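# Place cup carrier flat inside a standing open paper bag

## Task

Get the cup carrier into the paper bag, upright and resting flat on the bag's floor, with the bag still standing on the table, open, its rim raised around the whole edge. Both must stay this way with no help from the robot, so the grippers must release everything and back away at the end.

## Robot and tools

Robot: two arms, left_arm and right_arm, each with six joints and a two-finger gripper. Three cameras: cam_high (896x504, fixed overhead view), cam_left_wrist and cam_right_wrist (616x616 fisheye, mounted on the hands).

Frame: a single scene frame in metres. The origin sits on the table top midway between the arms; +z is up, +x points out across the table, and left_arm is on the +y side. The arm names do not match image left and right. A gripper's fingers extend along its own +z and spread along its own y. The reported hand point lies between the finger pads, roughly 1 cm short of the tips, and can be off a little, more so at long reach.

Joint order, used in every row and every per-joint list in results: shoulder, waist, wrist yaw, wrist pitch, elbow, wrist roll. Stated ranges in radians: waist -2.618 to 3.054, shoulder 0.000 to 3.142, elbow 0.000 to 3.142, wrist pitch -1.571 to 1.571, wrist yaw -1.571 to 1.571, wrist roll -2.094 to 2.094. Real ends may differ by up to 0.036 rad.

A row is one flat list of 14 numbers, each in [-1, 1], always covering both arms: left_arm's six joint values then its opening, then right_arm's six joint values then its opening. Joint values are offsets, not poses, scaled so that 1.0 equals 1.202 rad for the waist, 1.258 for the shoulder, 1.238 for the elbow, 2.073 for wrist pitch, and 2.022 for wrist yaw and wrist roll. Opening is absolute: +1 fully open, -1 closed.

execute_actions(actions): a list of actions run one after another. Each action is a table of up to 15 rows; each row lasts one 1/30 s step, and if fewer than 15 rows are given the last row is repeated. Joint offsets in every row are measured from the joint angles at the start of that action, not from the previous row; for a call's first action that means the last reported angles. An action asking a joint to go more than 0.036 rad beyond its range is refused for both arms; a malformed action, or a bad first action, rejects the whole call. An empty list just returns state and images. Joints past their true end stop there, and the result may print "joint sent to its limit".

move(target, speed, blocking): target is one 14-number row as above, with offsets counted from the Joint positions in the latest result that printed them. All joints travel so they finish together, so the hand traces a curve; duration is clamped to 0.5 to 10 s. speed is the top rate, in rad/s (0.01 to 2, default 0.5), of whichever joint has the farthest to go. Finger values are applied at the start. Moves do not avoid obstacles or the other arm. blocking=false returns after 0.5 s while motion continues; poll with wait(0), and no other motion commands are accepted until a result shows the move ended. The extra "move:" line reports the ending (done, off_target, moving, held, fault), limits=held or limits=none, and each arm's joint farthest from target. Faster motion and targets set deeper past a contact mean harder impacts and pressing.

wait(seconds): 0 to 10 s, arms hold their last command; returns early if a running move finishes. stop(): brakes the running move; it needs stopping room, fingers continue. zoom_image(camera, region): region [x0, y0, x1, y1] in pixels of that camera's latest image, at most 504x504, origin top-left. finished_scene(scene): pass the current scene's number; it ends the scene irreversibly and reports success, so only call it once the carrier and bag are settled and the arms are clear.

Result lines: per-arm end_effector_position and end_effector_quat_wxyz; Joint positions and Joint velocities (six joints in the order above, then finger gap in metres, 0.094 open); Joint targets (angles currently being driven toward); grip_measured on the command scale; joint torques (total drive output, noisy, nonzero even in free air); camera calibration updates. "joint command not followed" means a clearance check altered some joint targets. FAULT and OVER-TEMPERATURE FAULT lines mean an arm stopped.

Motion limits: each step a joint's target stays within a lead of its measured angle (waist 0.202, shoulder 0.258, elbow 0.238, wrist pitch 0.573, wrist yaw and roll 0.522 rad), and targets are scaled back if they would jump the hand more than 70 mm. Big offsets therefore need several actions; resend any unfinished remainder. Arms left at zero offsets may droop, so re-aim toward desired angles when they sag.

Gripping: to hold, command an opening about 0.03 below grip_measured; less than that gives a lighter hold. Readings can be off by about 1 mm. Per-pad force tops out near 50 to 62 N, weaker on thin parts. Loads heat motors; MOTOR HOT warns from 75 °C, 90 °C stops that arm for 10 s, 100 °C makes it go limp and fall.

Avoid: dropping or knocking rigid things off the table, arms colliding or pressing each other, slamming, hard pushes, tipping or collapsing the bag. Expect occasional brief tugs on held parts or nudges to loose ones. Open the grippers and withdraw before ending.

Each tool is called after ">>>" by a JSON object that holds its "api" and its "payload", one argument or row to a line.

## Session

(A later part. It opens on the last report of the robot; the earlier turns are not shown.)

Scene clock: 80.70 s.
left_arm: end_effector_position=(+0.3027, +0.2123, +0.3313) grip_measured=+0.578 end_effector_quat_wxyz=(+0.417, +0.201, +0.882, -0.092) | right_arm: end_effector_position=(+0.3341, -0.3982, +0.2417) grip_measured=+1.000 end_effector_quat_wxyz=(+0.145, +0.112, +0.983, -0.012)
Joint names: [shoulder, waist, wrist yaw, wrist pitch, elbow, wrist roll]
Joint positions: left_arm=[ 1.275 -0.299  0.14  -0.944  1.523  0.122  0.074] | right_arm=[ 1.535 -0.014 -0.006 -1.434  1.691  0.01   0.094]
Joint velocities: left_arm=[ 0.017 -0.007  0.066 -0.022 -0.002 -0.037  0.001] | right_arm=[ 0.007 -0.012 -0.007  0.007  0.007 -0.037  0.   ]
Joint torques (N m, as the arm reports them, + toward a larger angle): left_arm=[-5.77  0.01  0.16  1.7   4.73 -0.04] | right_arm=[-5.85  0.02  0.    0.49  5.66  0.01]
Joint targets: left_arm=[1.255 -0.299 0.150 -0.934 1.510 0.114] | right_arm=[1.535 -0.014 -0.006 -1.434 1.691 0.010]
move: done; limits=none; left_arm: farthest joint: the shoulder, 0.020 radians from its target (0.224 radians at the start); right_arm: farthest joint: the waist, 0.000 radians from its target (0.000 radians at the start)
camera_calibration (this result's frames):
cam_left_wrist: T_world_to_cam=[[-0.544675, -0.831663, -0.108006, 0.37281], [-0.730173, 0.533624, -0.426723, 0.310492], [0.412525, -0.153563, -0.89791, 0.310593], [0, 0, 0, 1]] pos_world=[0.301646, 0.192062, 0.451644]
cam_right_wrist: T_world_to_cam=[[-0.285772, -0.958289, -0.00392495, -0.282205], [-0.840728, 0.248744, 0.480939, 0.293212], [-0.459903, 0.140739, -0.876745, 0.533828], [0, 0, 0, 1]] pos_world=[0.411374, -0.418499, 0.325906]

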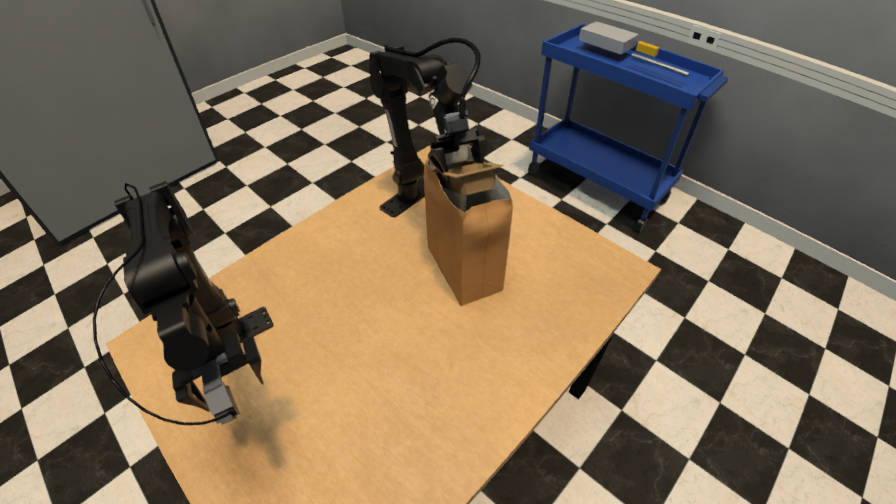

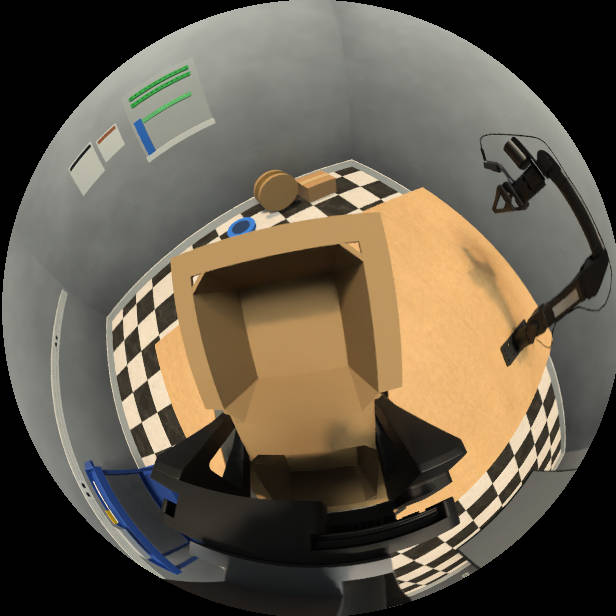

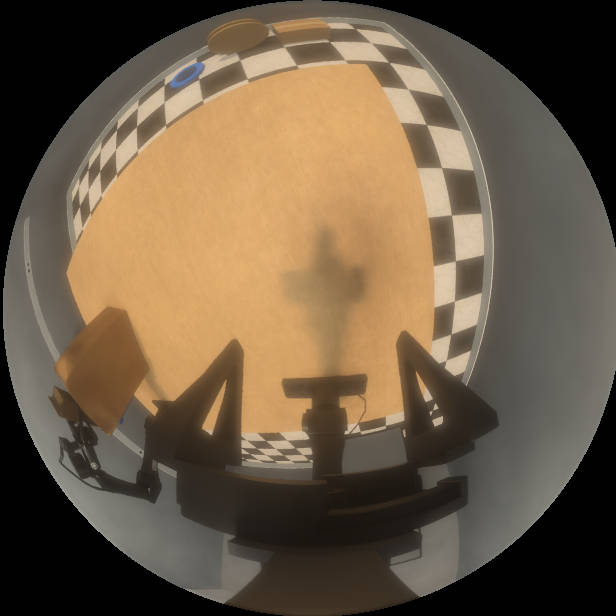

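>>> {"api": "move", "payload": {
  "target": [-0.033,0.024,-0.004,-0.043,0.003,0.005,0.53, 0,0,0,0,0,0,1],
  "speed": 0.1
}}

>>> {"api": "move", "payload": {
  "target": [0.022,0,-0.006,0.006,-0.078,0.01,0.53, 0,0,0,0,0,0,1],
  "speed": 0.08
}}

>>> {"api": "zoom_image", "payload": {
  "camera": "cam_high",
  "region": [380, 90, 560, 270]
}}

Scene clock: 86.53 s.
left_arm: end_effector_position=(+0.2889, +0.2241, +0.3245) grip_measured=+0.578 end_effector_quat_wxyz=(+0.395, +0.192, +0.895, -0.084) | right_arm: end_effector_position=(+0.3341, -0.3982, +0.2417) grip_measured=+1.000 end_effector_quat_wxyz=(+0.145, +0.112, +0.983, -0.012)
Joint names: [shoulder, waist, wrist yaw, wrist pitch, elbow, wrist roll]
Joint positions: left_arm=[ 1.253 -0.278  0.135 -1.019  1.523  0.126  0.074] | right_arm=[ 1.535 -0.014 -0.006 -1.434  1.691  0.01   0.094]
Joint velocities: left_arm=[-0.012 -0.007  0.022  0.037 -0.007 -0.051  0.   ] | right_arm=[-0.002 -0.007  0.022 -0.051  0.002  0.037  0.   ]
Joint torques (N m, as the arm reports them, + toward a larger angle): left_arm=[-5.59  0.69  0.08  1.43  5.83  0.02] | right_arm=[-5.88  0.01  0.    0.49  5.66  0.02]
Joint targets: left_arm=[1.233 -0.270 0.132 -1.032 1.527 0.133] | right_arm=[1.535 -0.014 -0.006 -1.434 1.691 0.010]
move: done; limits=none; left_arm: farthest joint: the shoulder, 0.020 radians from its target (0.042 radians at the start); right_arm: farthest joint: the waist, 0.000 radians from its target (0.000 radians at the start)
camera_calibration (this result's frames):
cam_left_wrist: T_world_to_cam=[[-0.53128, -0.841631, -0.0969484, 0.369127], [-0.761822, 0.524666, -0.379938, 0.287166], [0.370633, -0.127996, -0.919917, 0.325559], [0, 0, 0, 1]] pos_world=[0.294216, 0.201673, 0.444379]
cam_right_wrist: T_world_to_cam=[[-0.285772, -0.958289, -0.00392495, -0.282205], [-0.840728, 0.248744, 0.480939, 0.293212], [-0.459903, 0.140739, -0.876745, 0.533828], [0, 0, 0, 1]] pos_world=[0.411374, -0.418499, 0.325906]

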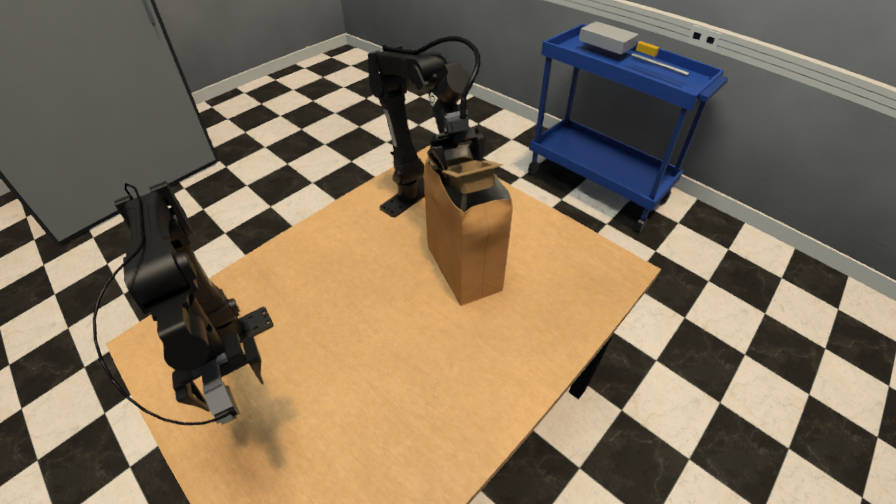

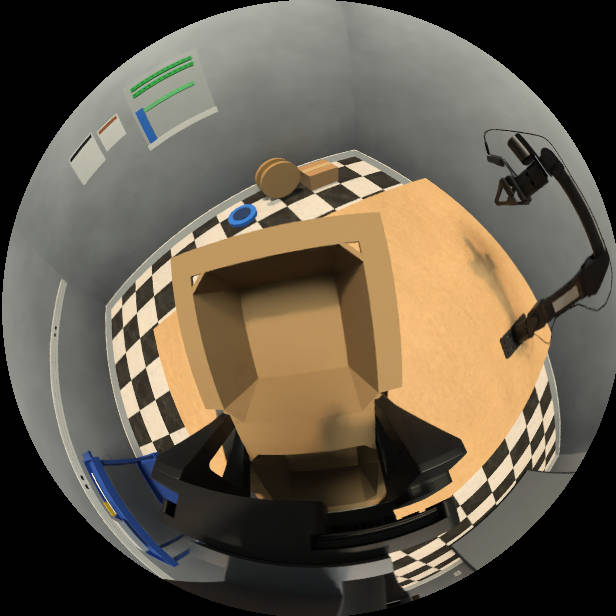

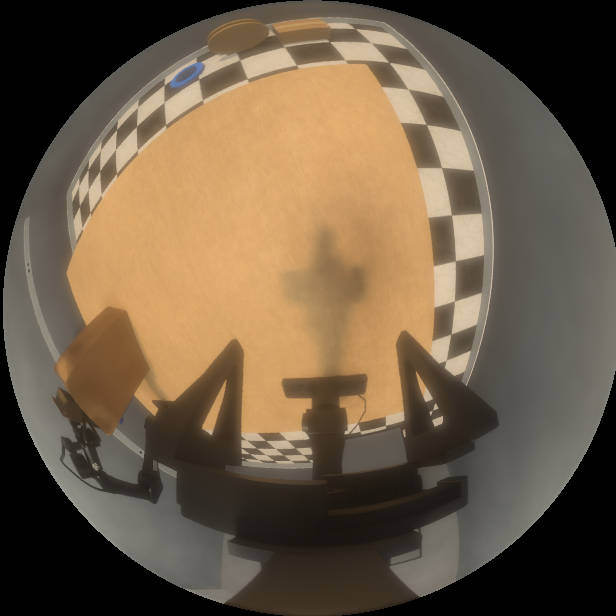

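Scene clock: 88.03 s.
left_arm: end_effector_position=(+0.2885, +0.2258, +0.2846) grip_measured=+0.578 end_effector_quat_wxyz=(+0.349, +0.197, +0.913, -0.076) | right_arm: end_effector_position=(+0.3341, -0.3982, +0.2417) grip_measured=+1.000 end_effector_quat_wxyz=(+0.145, +0.112, +0.983, -0.012)
Joint names: [shoulder, waist, wrist yaw, wrist pitch, elbow, wrist roll]
Joint positions: left_arm=[ 1.274 -0.278  0.126 -1.014  1.438  0.139  0.074] | right_arm=[ 1.535 -0.014 -0.006 -1.434  1.691  0.01   0.094]
Joint velocities: left_arm=[-0.002 -0.007  0.066 -0.022  0.007 -0.007  0.   ] | right_arm=[-0.007 -0.002 -0.007 -0.007 -0.007  0.007  0.   ]
Joint torques (N m, as the arm reports them, + toward a larger angle): left_arm=[-3.86  0.13  0.09  1.47  4.86  0.05] | right_arm=[-5.87  0.    0.    0.5   5.65  0.02]
Joint targets: left_arm=[1.281 -0.278 0.122 -1.007 1.426 0.146] | right_arm=[1.535 -0.014 -0.006 -1.434 1.691 0.010]
move: done; limits=none; left_arm: farthest joint: the elbow, 0.012 radians from its target (0.097 radians at the start); right_arm: farthest joint: the waist, 0.000 radians from its target (0.000 radians at the start)
camera_calibration (this result's frames):
cam_left_wrist: T_world_to_cam=[[-0.54211, -0.836577, -0.0790956, 0.363383], [-0.791316, 0.539907, -0.286913, 0.249427], [0.282729, -0.0929487, -0.954686, 0.316532], [0, 0, 0, 1]] pos_world=[0.304876, 0.198751, 0.402495]
cam_right_wrist: T_world_to_cam=[[-0.285772, -0.958289, -0.00392495, -0.282205], [-0.840728, 0.248744, 0.480939, 0.293212], [-0.459903, 0.140739, -0.876745, 0.533828], [0, 0, 0, 1]] pos_world=[0.411374, -0.418499, 0.325906]

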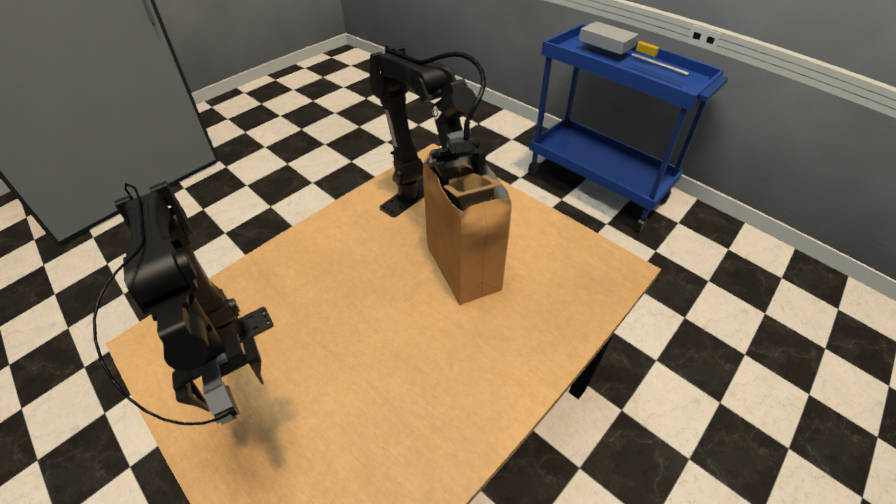

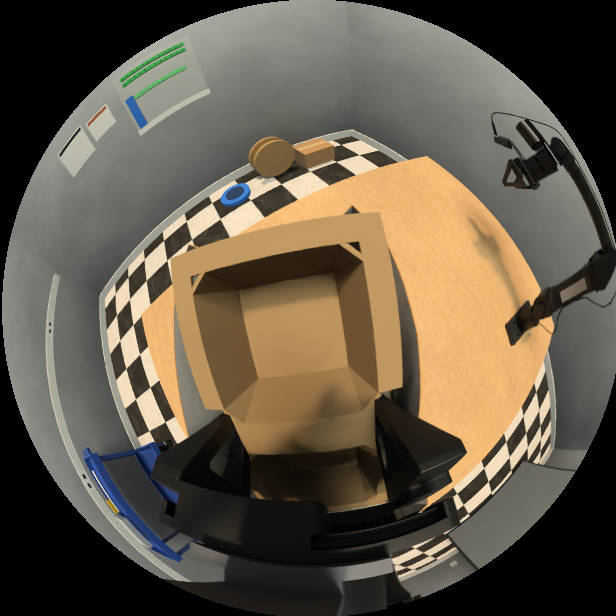

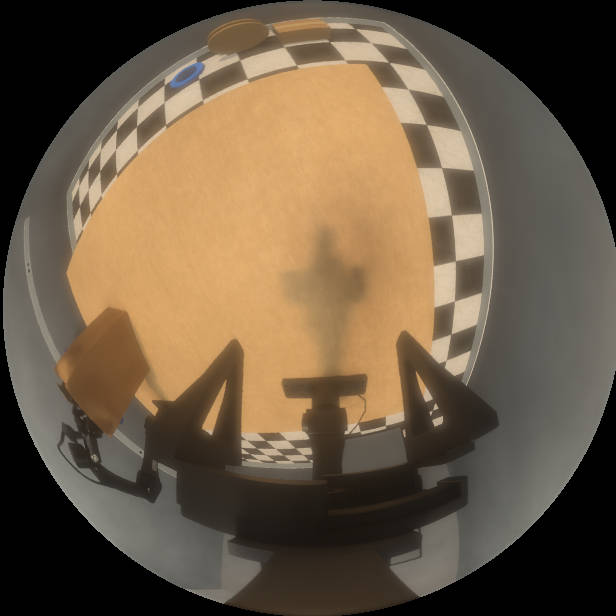

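Region (380, 90, 560, 270) of cam_high's 896x504 image, scaled by 2.800, with more detail than that image has.

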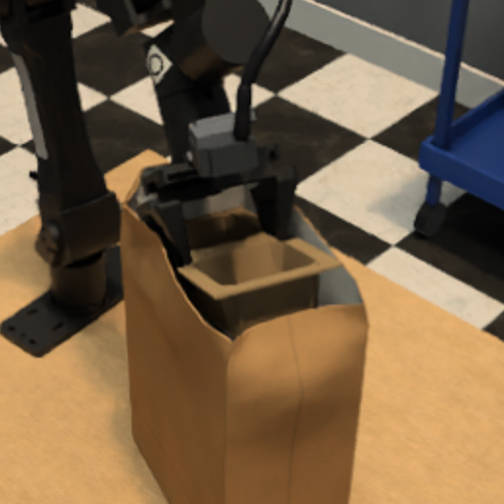

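>>> {"api": "move", "payload": {
  "target": [-0.033,0,0,0.036,-0.08,0,0.53, 0,0,0,0,0,0,1],
  "speed": 0.08
}}

>>> {"api": "zoom_image", "payload": {
  "camera": "cam_high",
  "region": [380, 90, 560, 270]
}}

Scene clock: 90.67 s.
left_arm: end_effector_position=(+0.2897, +0.2255, +0.2674) grip_measured=+0.578 end_effector_quat_wxyz=(+0.349, +0.198, +0.913, -0.076) | right_arm: end_effector_position=(+0.3341, -0.3982, +0.2417) grip_measured=+1.000 end_effector_quat_wxyz=(+0.145, +0.112, +0.983, -0.012)
Joint names: [shoulder, waist, wrist yaw, wrist pitch, elbow, wrist roll]
Joint positions: left_arm=[ 1.254 -0.278  0.126 -0.947  1.352  0.14   0.074] | right_arm=[ 1.535 -0.014 -0.006 -1.434  1.691  0.01   0.094]
Joint velocities: left_arm=[-0.022  0.007  0.022 -0.022 -0.017 -0.007 -0.001] | right_arm=[-0.002 -0.012 -0.051  0.007 -0.022  0.051  0.   ]
Joint torques (N m, as the arm reports them, + toward a larger angle): left_arm=[-6.21 -0.13  0.14  1.5   4.97 -0.04] | right_arm=[-5.87  0.01  0.    0.49  5.66  0.02]
Joint targets: left_arm=[1.232 -0.278 0.126 -0.940 1.339 0.139] | right_arm=[1.535 -0.014 -0.006 -1.434 1.691 0.010]
move: off_target (left_arm); limits=none; left_arm: farthest joint: the shoulder, 0.022 radians from its target (0.041 radians at the start); right_arm: farthest joint: the waist, 0.000 radians from its target (0.000 radians at the start)
camera_calibration (this result's frames):
cam_left_wrist: T_world_to_cam=[[-0.542539, -0.836239, -0.0797228, 0.362626], [-0.790842, 0.540464, -0.287172, 0.245355], [0.283232, -0.092754, -0.954556, 0.299528], [0, 0, 0, 1]] pos_world=[0.30594, 0.198419, 0.385284]
cam_right_wrist: T_world_to_cam=[[-0.285772, -0.958289, -0.00392495, -0.282205], [-0.840728, 0.248744, 0.480939, 0.293212], [-0.459903, 0.140739, -0.876745, 0.533828], [0, 0, 0, 1]] pos_world=[0.411374, -0.418499, 0.325906]

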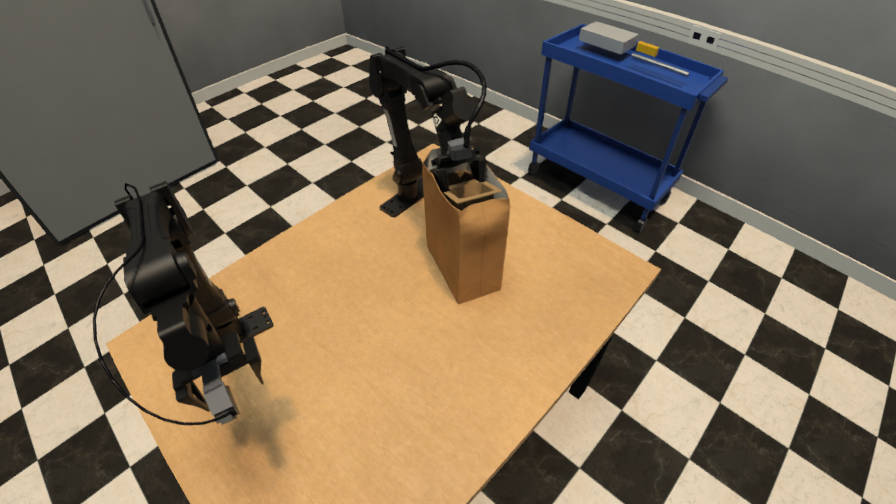

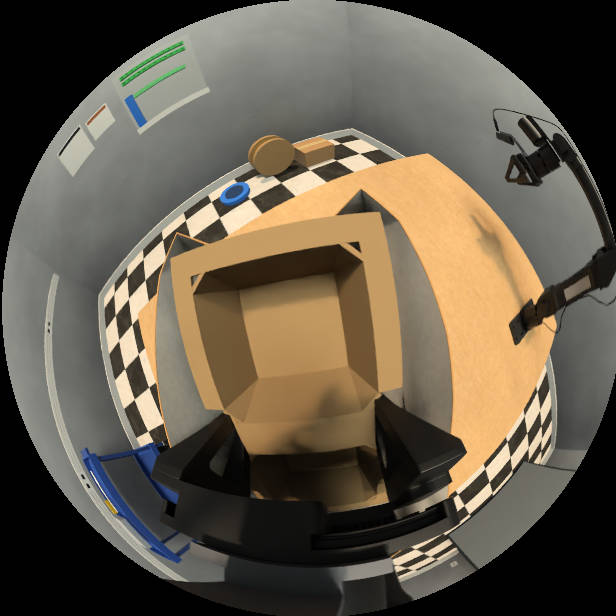

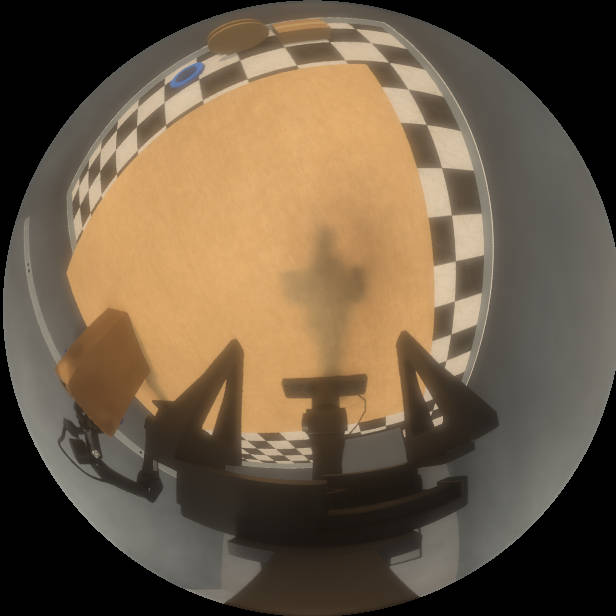

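Region (380, 90, 560, 270) of cam_high's 896x504 image, scaled by 2.800, with more detail than that image has.

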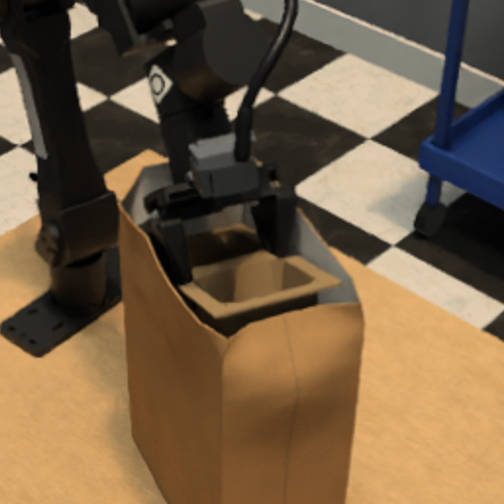

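>>> {"api": "move", "payload": {
  "target": [-0.067,0,0,0.065,-0.122,0,0.53, 0,0,0,0,0,0,1],
  "speed": 0.1
}}

>>> {"api": "zoom_image", "payload": {
  "camera": "cam_high",
  "region": [380, 90, 560, 270]
}}

Scene clock: 93.53 s.
left_arm: end_effector_position=(+0.2889, +0.2257, +0.2515) grip_measured=+0.578 end_effector_quat_wxyz=(+0.371, +0.197, +0.904, -0.077) | right_arm: end_effector_position=(+0.3341, -0.3982, +0.2417) grip_measured=+1.000 end_effector_quat_wxyz=(+0.145, +0.112, +0.983, -0.012)
Joint names: [shoulder, waist, wrist yaw, wrist pitch, elbow, wrist roll]
Joint positions: left_arm=[ 1.192 -0.278  0.126 -0.821  1.213  0.14   0.074] | right_arm=[ 1.535 -0.014 -0.006 -1.434  1.691  0.01   0.094]
Joint velocities: left_arm=[ 0.007  0.007 -0.066  0.007 -0.002 -0.066 -0.001] | right_arm=[-0.022 -0.007 -0.066  0.022  0.012 -0.007  0.   ]
Joint torques (N m, as the arm reports them, + toward a larger angle): left_arm=[-6.    0.    0.05  1.59  5.18  0.02] | right_arm=[-5.87  0.02  0.    0.49  5.64  0.02]
Joint targets: left_arm=[1.170 -0.278 0.126 -0.812 1.200 0.140] | right_arm=[1.535 -0.014 -0.006 -1.434 1.691 0.010]
move: off_target (left_arm); limits=none; left_arm: farthest joint: the shoulder, 0.023 radians from its target (0.084 radians at the start); right_arm: farthest joint: the waist, 0.000 radians from its target (0.000 radians at the start)
camera_calibration (this result's frames):
cam_left_wrist: T_world_to_cam=[[-0.538377, -0.837253, -0.0956977, 0.364155], [-0.776185, 0.536894, -0.330577, 0.247601], [0.328156, -0.103696, -0.938915, 0.270082], [0, 0, 0, 1]] pos_world=[0.299608, 0.199961, 0.370284]
cam_right_wrist: T_world_to_cam=[[-0.285772, -0.958289, -0.00392495, -0.282205], [-0.840728, 0.248744, 0.480939, 0.293212], [-0.459903, 0.140739, -0.876745, 0.533828], [0, 0, 0, 1]] pos_world=[0.411374, -0.418499, 0.325906]

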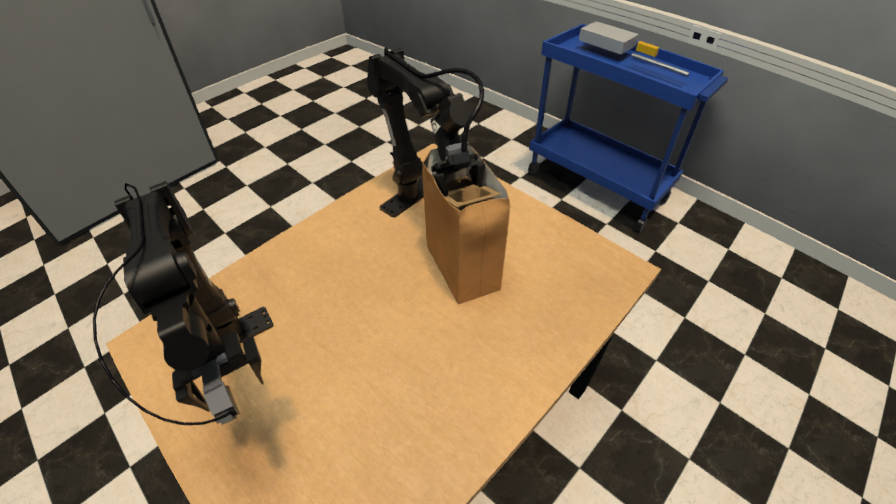

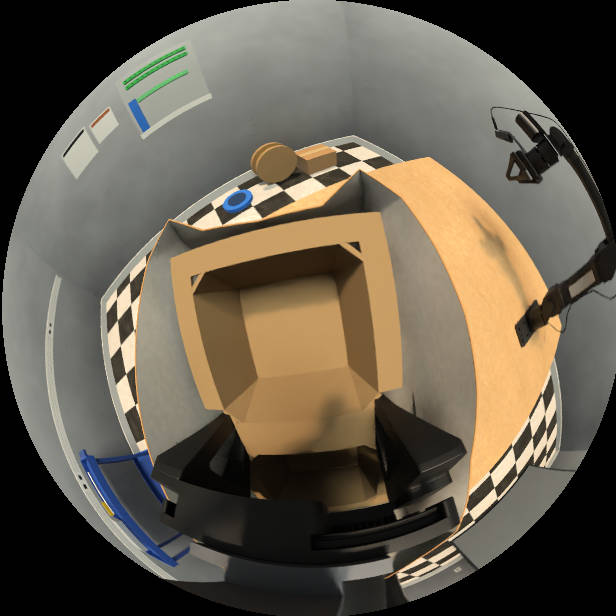

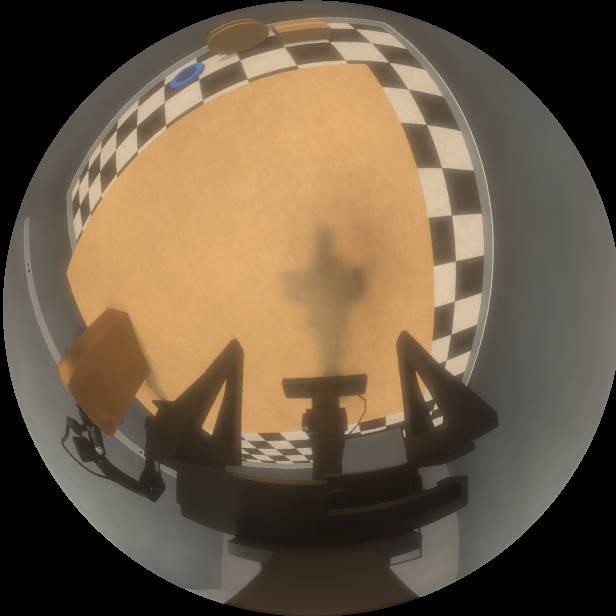

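Region (380, 90, 560, 270) of cam_high's 896x504 image, scaled by 2.800, with more detail than that image has.

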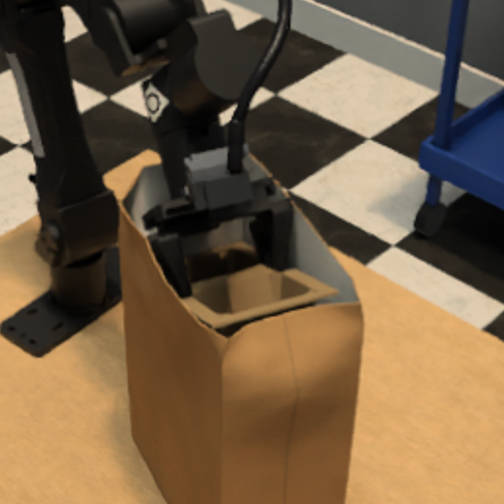

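>>> {"api": "move", "payload": {
  "target": [0.325,-0.038,-0.035,-0.254,0.408,0.021,0.53, 0,0,0,0,0,0,1],
  "speed": 0.2
}}

>>> {"api": "zoom_image", "payload": {
  "camera": "cam_high",
  "region": [380, 90, 560, 270]
}}

Scene clock: 97.90 s.
left_arm: end_effector_position=(+0.2947, +0.2232, +0.2320) grip_measured=+0.578 end_effector_quat_wxyz=(+0.164, +0.226, +0.960, -0.037) | right_arm: end_effector_position=(+0.3341, -0.3982, +0.2417) grip_measured=+1.000 end_effector_quat_wxyz=(+0.145, +0.112, +0.983, -0.012)
Joint names: [shoulder, waist, wrist yaw, wrist pitch, elbow, wrist roll]
Joint positions: left_arm=[ 1.594 -0.316  0.058 -1.337  1.693  0.175  0.074] | right_arm=[ 1.535 -0.014 -0.006 -1.434  1.691  0.01   0.094]
Joint velocities: left_arm=[-0.007 -0.007 -0.022 -0.081 -0.032 -0.051  0.   ] | right_arm=[-0.012  0.012  0.051  0.051 -0.007 -0.051  0.   ]
Joint torques (N m, as the arm reports them, + toward a larger angle): left_arm=[-6.59 -0.7   0.09  0.75  7.09  0.03] | right_arm=[-5.86  0.01  0.    0.49  5.65  0.02]
Joint targets: left_arm=[1.601 -0.324 0.055 -1.348 1.718 0.182] | right_arm=[1.535 -0.014 -0.006 -1.434 1.691 0.010]
move: off_target (left_arm); limits=none; left_arm: farthest joint: the elbow, 0.025 radians from its target (0.505 radians at the start); right_arm: farthest joint: the waist, 0.000 radians from its target (0.000 radians at the start)
camera_calibration (this result's frames):
cam_left_wrist: T_world_to_cam=[[-0.58873, -0.808052, -0.0211909, 0.354359], [-0.805709, 0.58451, 0.095812, 0.146102], [-0.0650348, 0.0734811, -0.995174, 0.339033], [0, 0, 0, 1]] pos_world=[0.348387, 0.17603, 0.330907]
cam_right_wrist: T_world_to_cam=[[-0.285772, -0.958289, -0.00392495, -0.282205], [-0.840728, 0.248744, 0.480939, 0.293212], [-0.459903, 0.140739, -0.876745, 0.533828], [0, 0, 0, 1]] pos_world=[0.411374, -0.418499, 0.325906]

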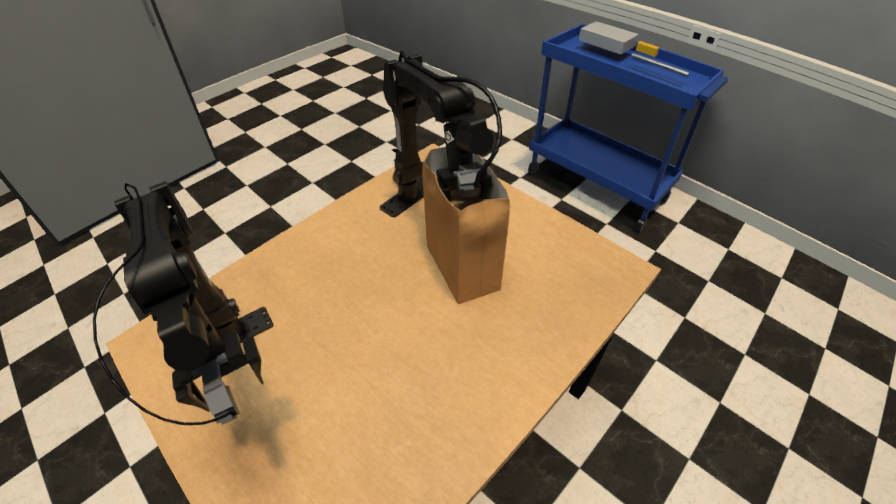

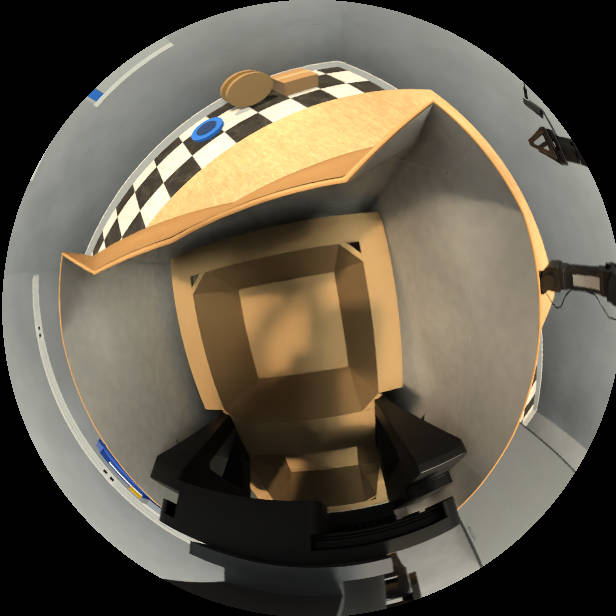

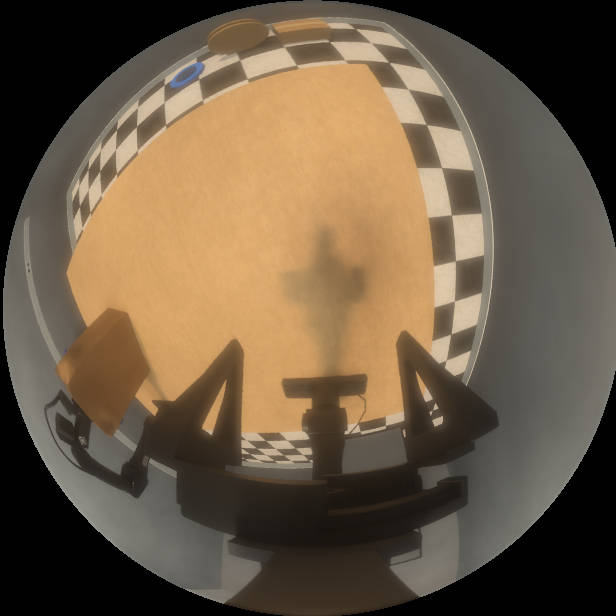

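Region (380, 90, 560, 270) of cam_high's 896x504 image, scaled by 2.800, with more detail than that image has.

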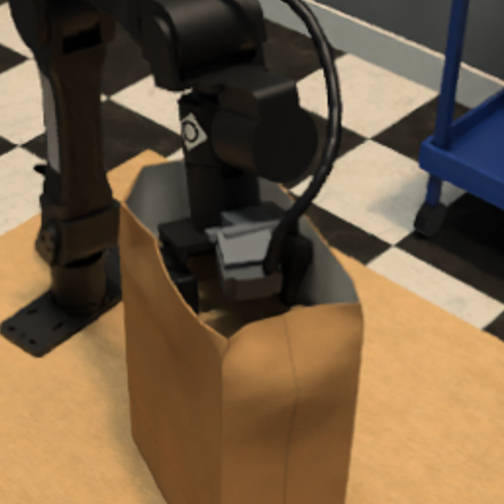

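>>> {"api": "move", "payload": {
  "target": [-0.128,0,0.01,0.148,-0.275,0,0.53, 0,0,0,0,0,0,1],
  "speed": 0.18
}}

>>> {"api": "zoom_image", "payload": {
  "camera": "cam_high",
  "region": [380, 90, 560, 270]
}}

Scene clock: 101.33 s.
left_arm: end_effector_position=(+0.2937, +0.2218, +0.1943) grip_measured=+0.578 end_effector_quat_wxyz=(+0.216, +0.226, +0.949, -0.044) | right_arm: end_effector_position=(+0.3341, -0.3982, +0.2417) grip_measured=+1.000 end_effector_quat_wxyz=(+0.145, +0.112, +0.983, -0.012)
Joint names: [shoulder, waist, wrist yaw, wrist pitch, elbow, wrist roll]
Joint positions: left_arm=[ 1.454 -0.316  0.068 -1.041  1.365  0.175  0.074] | right_arm=[ 1.535 -0.014 -0.006 -1.434  1.691  0.01   0.094]
Joint velocities: left_arm=[ 0.002 -0.007 -0.037 -0.066  0.002  0.007 -0.   ] | right_arm=[-0.012  0.012 -0.022  0.007 -0.022 -0.022  0.   ]
Joint torques (N m, as the arm reports them, + toward a larger angle): left_arm=[-7.8   0.    0.17  1.11  4.72  0.  ] | right_arm=[-5.87  0.01  0.    0.48  5.65  0.02]
Joint targets: left_arm=[1.432 -0.316 0.078 -1.030 1.352 0.175] | right_arm=[1.535 -0.014 -0.006 -1.434 1.691 0.010]
move: off_target (left_arm); limits=none; left_arm: farthest joint: the shoulder, 0.021 radians from its target (0.161 radians at the start); right_arm: farthest joint: the waist, 0.000 radians from its target (0.000 radians at the start)
camera_calibration (this result's frames):
cam_left_wrist: T_world_to_cam=[[-0.587899, -0.807362, -0.0504115, 0.357119], [-0.808128, 0.588953, -0.0079514, 0.169634], [0.0361097, 0.0360644, -0.998697, 0.280812], [0, 0, 0, 1]] pos_world=[0.336896, 0.17829, 0.299798]
cam_right_wrist: T_world_to_cam=[[-0.285772, -0.958289, -0.00392495, -0.282205], [-0.840728, 0.248744, 0.480939, 0.293212], [-0.459903, 0.140739, -0.876745, 0.533828], [0, 0, 0, 1]] pos_world=[0.411374, -0.418499, 0.325906]

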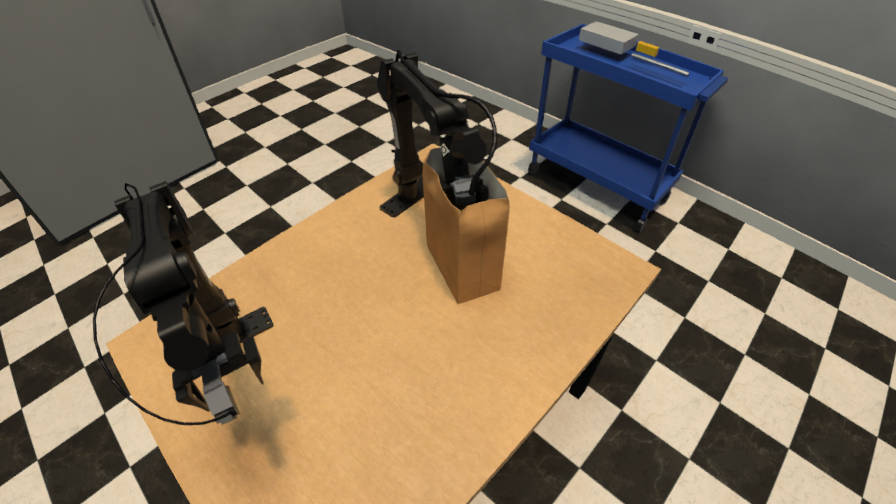

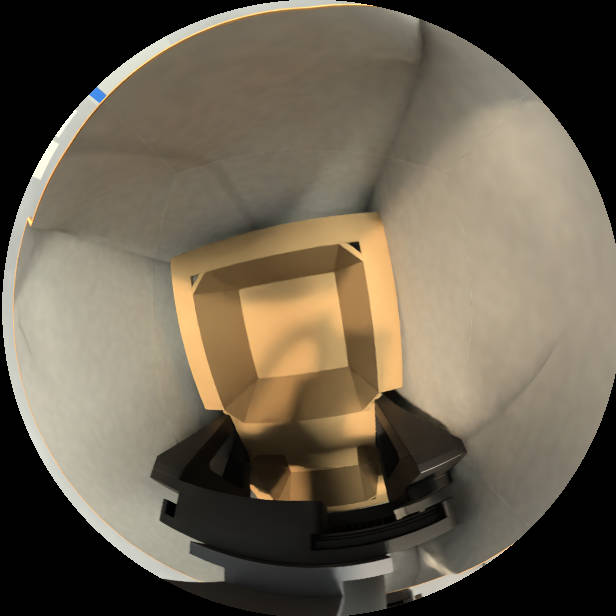

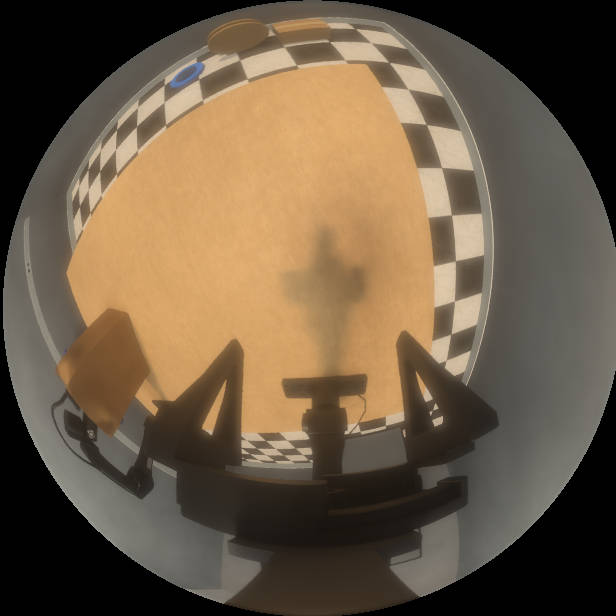

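Region (380, 90, 560, 270) of cam_high's 896x504 image, scaled by 2.800, with more detail than that image has.

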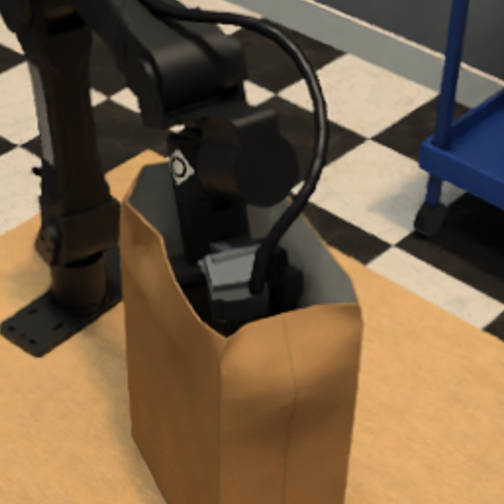

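>>> {"api": "move", "payload": {
  "target": [0.12,-0.012,-0.012,0.02,-0.057,0.006,0.53, 0,0,0,0,0,0,1],
  "speed": 0.08
}}

>>> {"api": "zoom_image", "payload": {
  "camera": "cam_high",
  "region": [360, 80, 560, 280]
}}

Scene clock: 104.60 s.
left_arm: end_effector_position=(+0.2944, +0.2232, +0.1298) grip_measured=+0.578 end_effector_quat_wxyz=(+0.132, +0.230, +0.964, -0.030) | right_arm: end_effector_position=(+0.3341, -0.3982, +0.2417) grip_measured=+1.000 end_effector_quat_wxyz=(+0.145, +0.112, +0.983, -0.012)
Joint names: [shoulder, waist, wrist yaw, wrist pitch, elbow, wrist roll]
Joint positions: left_arm=[ 1.598 -0.322  0.047 -1.01   1.305  0.18   0.074] | right_arm=[ 1.535 -0.014 -0.006 -1.434  1.691  0.01   0.094]
Joint velocities: left_arm=[-0.002 -0.007 -0.037  0.037  0.007 -0.007 -0.001] | right_arm=[ 0.007 -0.012 -0.066  0.007 -0.017  0.051  0.   ]
Joint torques (N m, as the arm reports them, + toward a larger angle): left_arm=[-6.85 -0.56  0.07  0.85  4.76  0.06] | right_arm=[-5.86  0.    0.    0.5   5.65  0.02]
Joint targets: left_arm=[1.605 -0.330 0.043 -0.999 1.294 0.187] | right_arm=[1.535 -0.014 -0.006 -1.434 1.691 0.010]
move: done; limits=none; left_arm: farthest joint: the elbow, 0.011 radians from its target (0.070 radians at the start); right_arm: farthest joint: the waist, 0.000 radians from its target (0.000 radians at the start)
camera_calibration (this result's frames):
cam_left_wrist: T_world_to_cam=[[-0.595659, -0.803172, -0.0102866, 0.351583], [-0.793781, 0.586638, 0.160521, 0.143304], [-0.122891, 0.103781, -0.986979, 0.246526], [0, 0, 0, 1]] pos_world=[0.353471, 0.17273, 0.223929]
cam_right_wrist: T_world_to_cam=[[-0.285772, -0.958289, -0.00392495, -0.282205], [-0.840728, 0.248744, 0.480939, 0.293212], [-0.459903, 0.140739, -0.876745, 0.533828], [0, 0, 0, 1]] pos_world=[0.411374, -0.418499, 0.325906]

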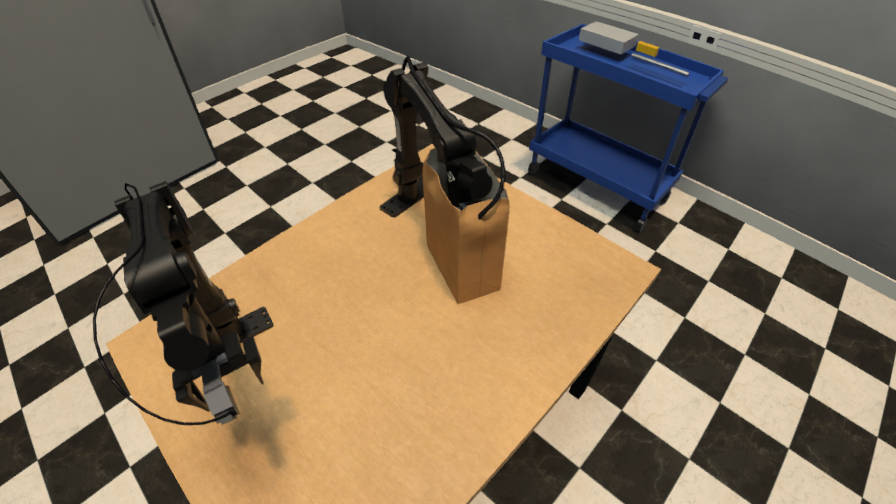

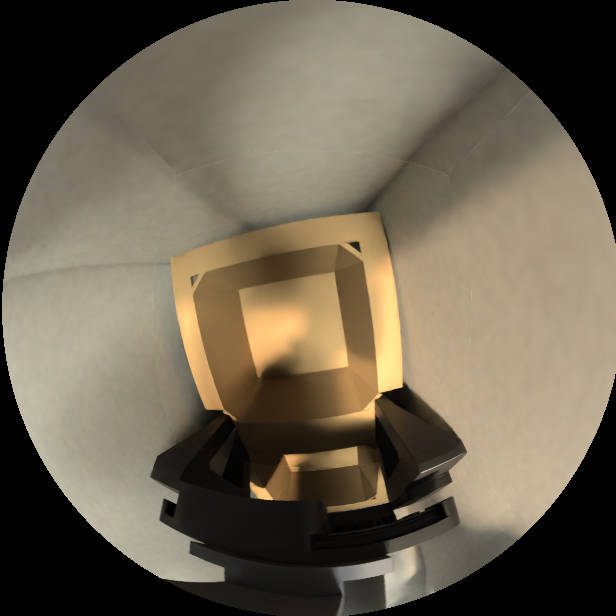

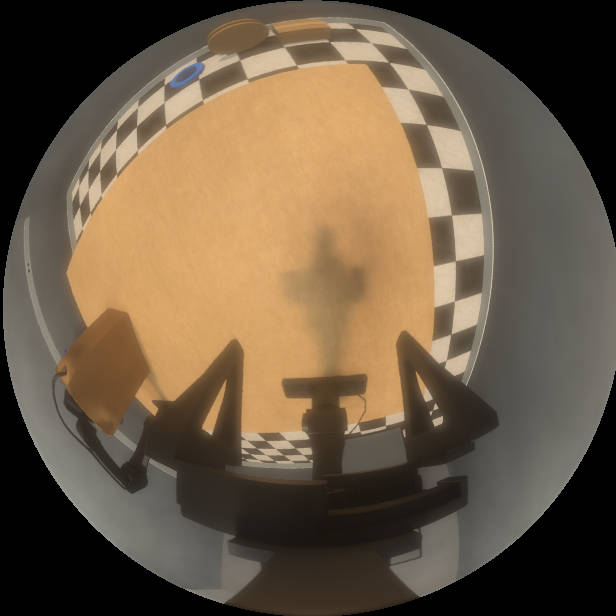

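Region (360, 80, 560, 280) of cam_high's 896x504 image, scaled by 2.520, with more detail than that image has.

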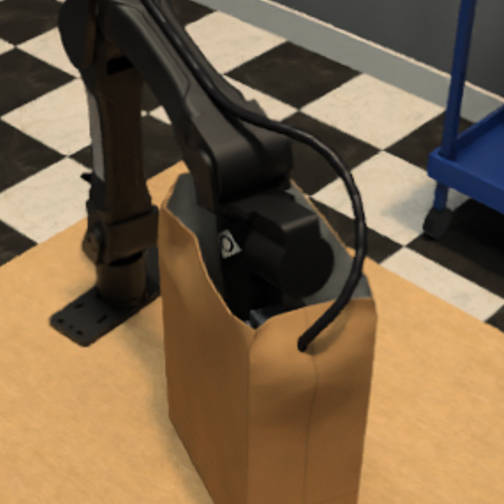

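>>> {"api": "move", "payload": {
  "target": [0.108,-0.014,-0.011,0.018,-0.02,0.004,0.53, 0,0,0,0,0,0,1],
  "speed": 0.08
}}

>>> {"api": "zoom_image", "payload": {
  "camera": "cam_high",
  "region": [360, 80, 560, 280]
}}

Scene clock: 107.30 s.
left_arm: end_effector_position=(+0.2956, +0.2232, +0.0851) grip_measured=+0.578 end_effector_quat_wxyz=(+0.075, +0.234, +0.969, -0.018) | right_arm: end_effector_position=(+0.3341, -0.3982, +0.2417) grip_measured=+1.000 end_effector_quat_wxyz=(+0.145, +0.112, +0.983, -0.012)
Joint names: [shoulder, waist, wrist yaw, wrist pitch, elbow, wrist roll]
Joint positions: left_arm=[ 1.727 -0.331  0.028 -0.984  1.292  0.181  0.074] | right_arm=[ 1.535 -0.014 -0.006 -1.434  1.691  0.01   0.094]
Joint velocities: left_arm=[-0.007 -0.002 -0.007  0.007  0.002 -0.037 -0.001] | right_arm=[-0.007 -0.022  0.007  0.022 -0.017  0.022  0.   ]
Joint torques (N m, as the arm reports them, + toward a larger angle): left_arm=[-7.94 -0.65  0.01  0.62  4.42  0.05] | right_arm=[-5.86  0.01  0.    0.49  5.65  0.02]
Joint targets: left_arm=[1.734 -0.339 0.025 -0.973 1.280 0.188] | right_arm=[1.535 -0.014 -0.006 -1.434 1.691 0.010]
move: done; limits=none; left_arm: farthest joint: the elbow, 0.012 radians from its target (0.025 radians at the start); right_arm: farthest joint: the waist, 0.000 radians from its target (0.000 radians at the start)
camera_calibration (this result's frames):
cam_left_wrist: T_world_to_cam=[[-0.600041, -0.799871, 0.0125863, 0.350417], [-0.767516, 0.580063, 0.272848, 0.135601], [-0.225544, 0.15406, -0.961975, 0.219561], [0, 0, 0, 1]] pos_world=[0.363862, 0.167806, 0.169803]
cam_right_wrist: T_world_to_cam=[[-0.285772, -0.958289, -0.00392495, -0.282205], [-0.840728, 0.248744, 0.480939, 0.293212], [-0.459903, 0.140739, -0.876745, 0.533828], [0, 0, 0, 1]] pos_world=[0.411374, -0.418499, 0.325906]

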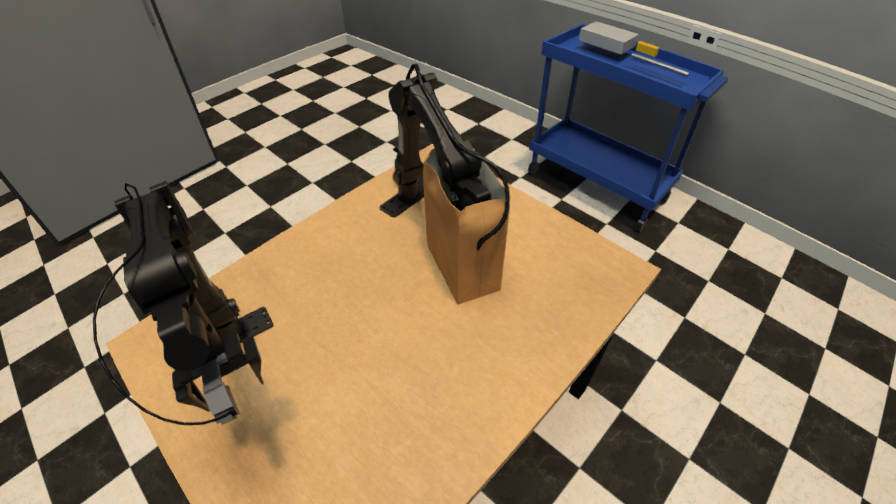

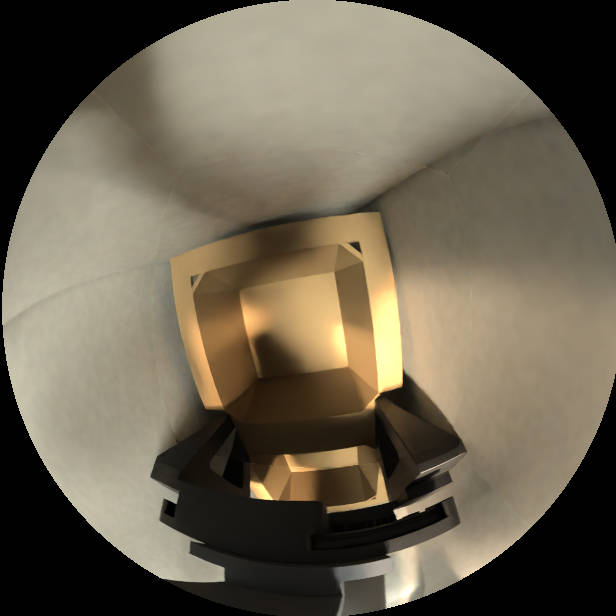

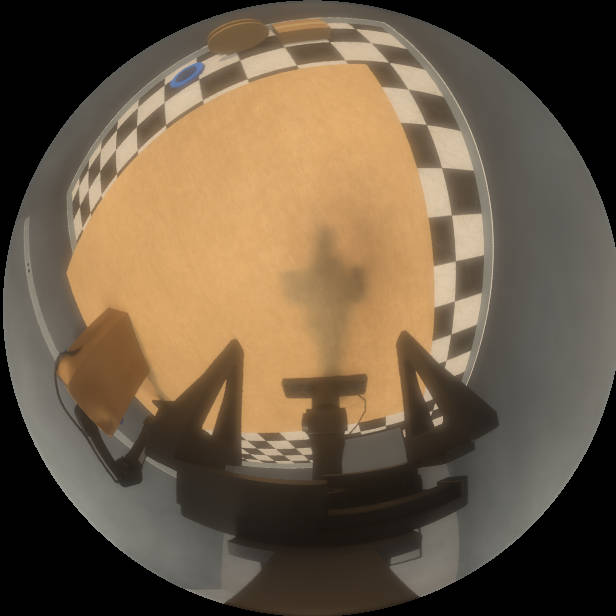

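Region (360, 80, 560, 280) of cam_high's 896x504 image, scaled by 2.520, with more detail than that image has.

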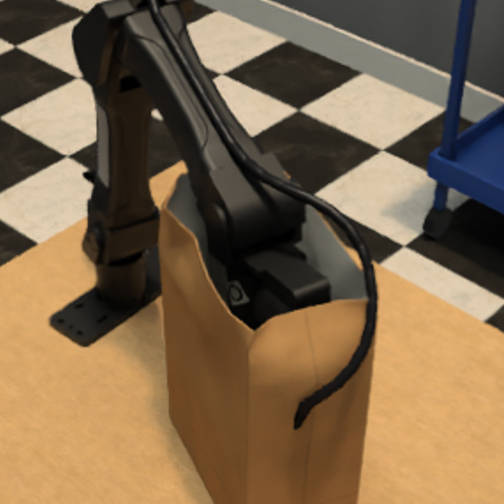

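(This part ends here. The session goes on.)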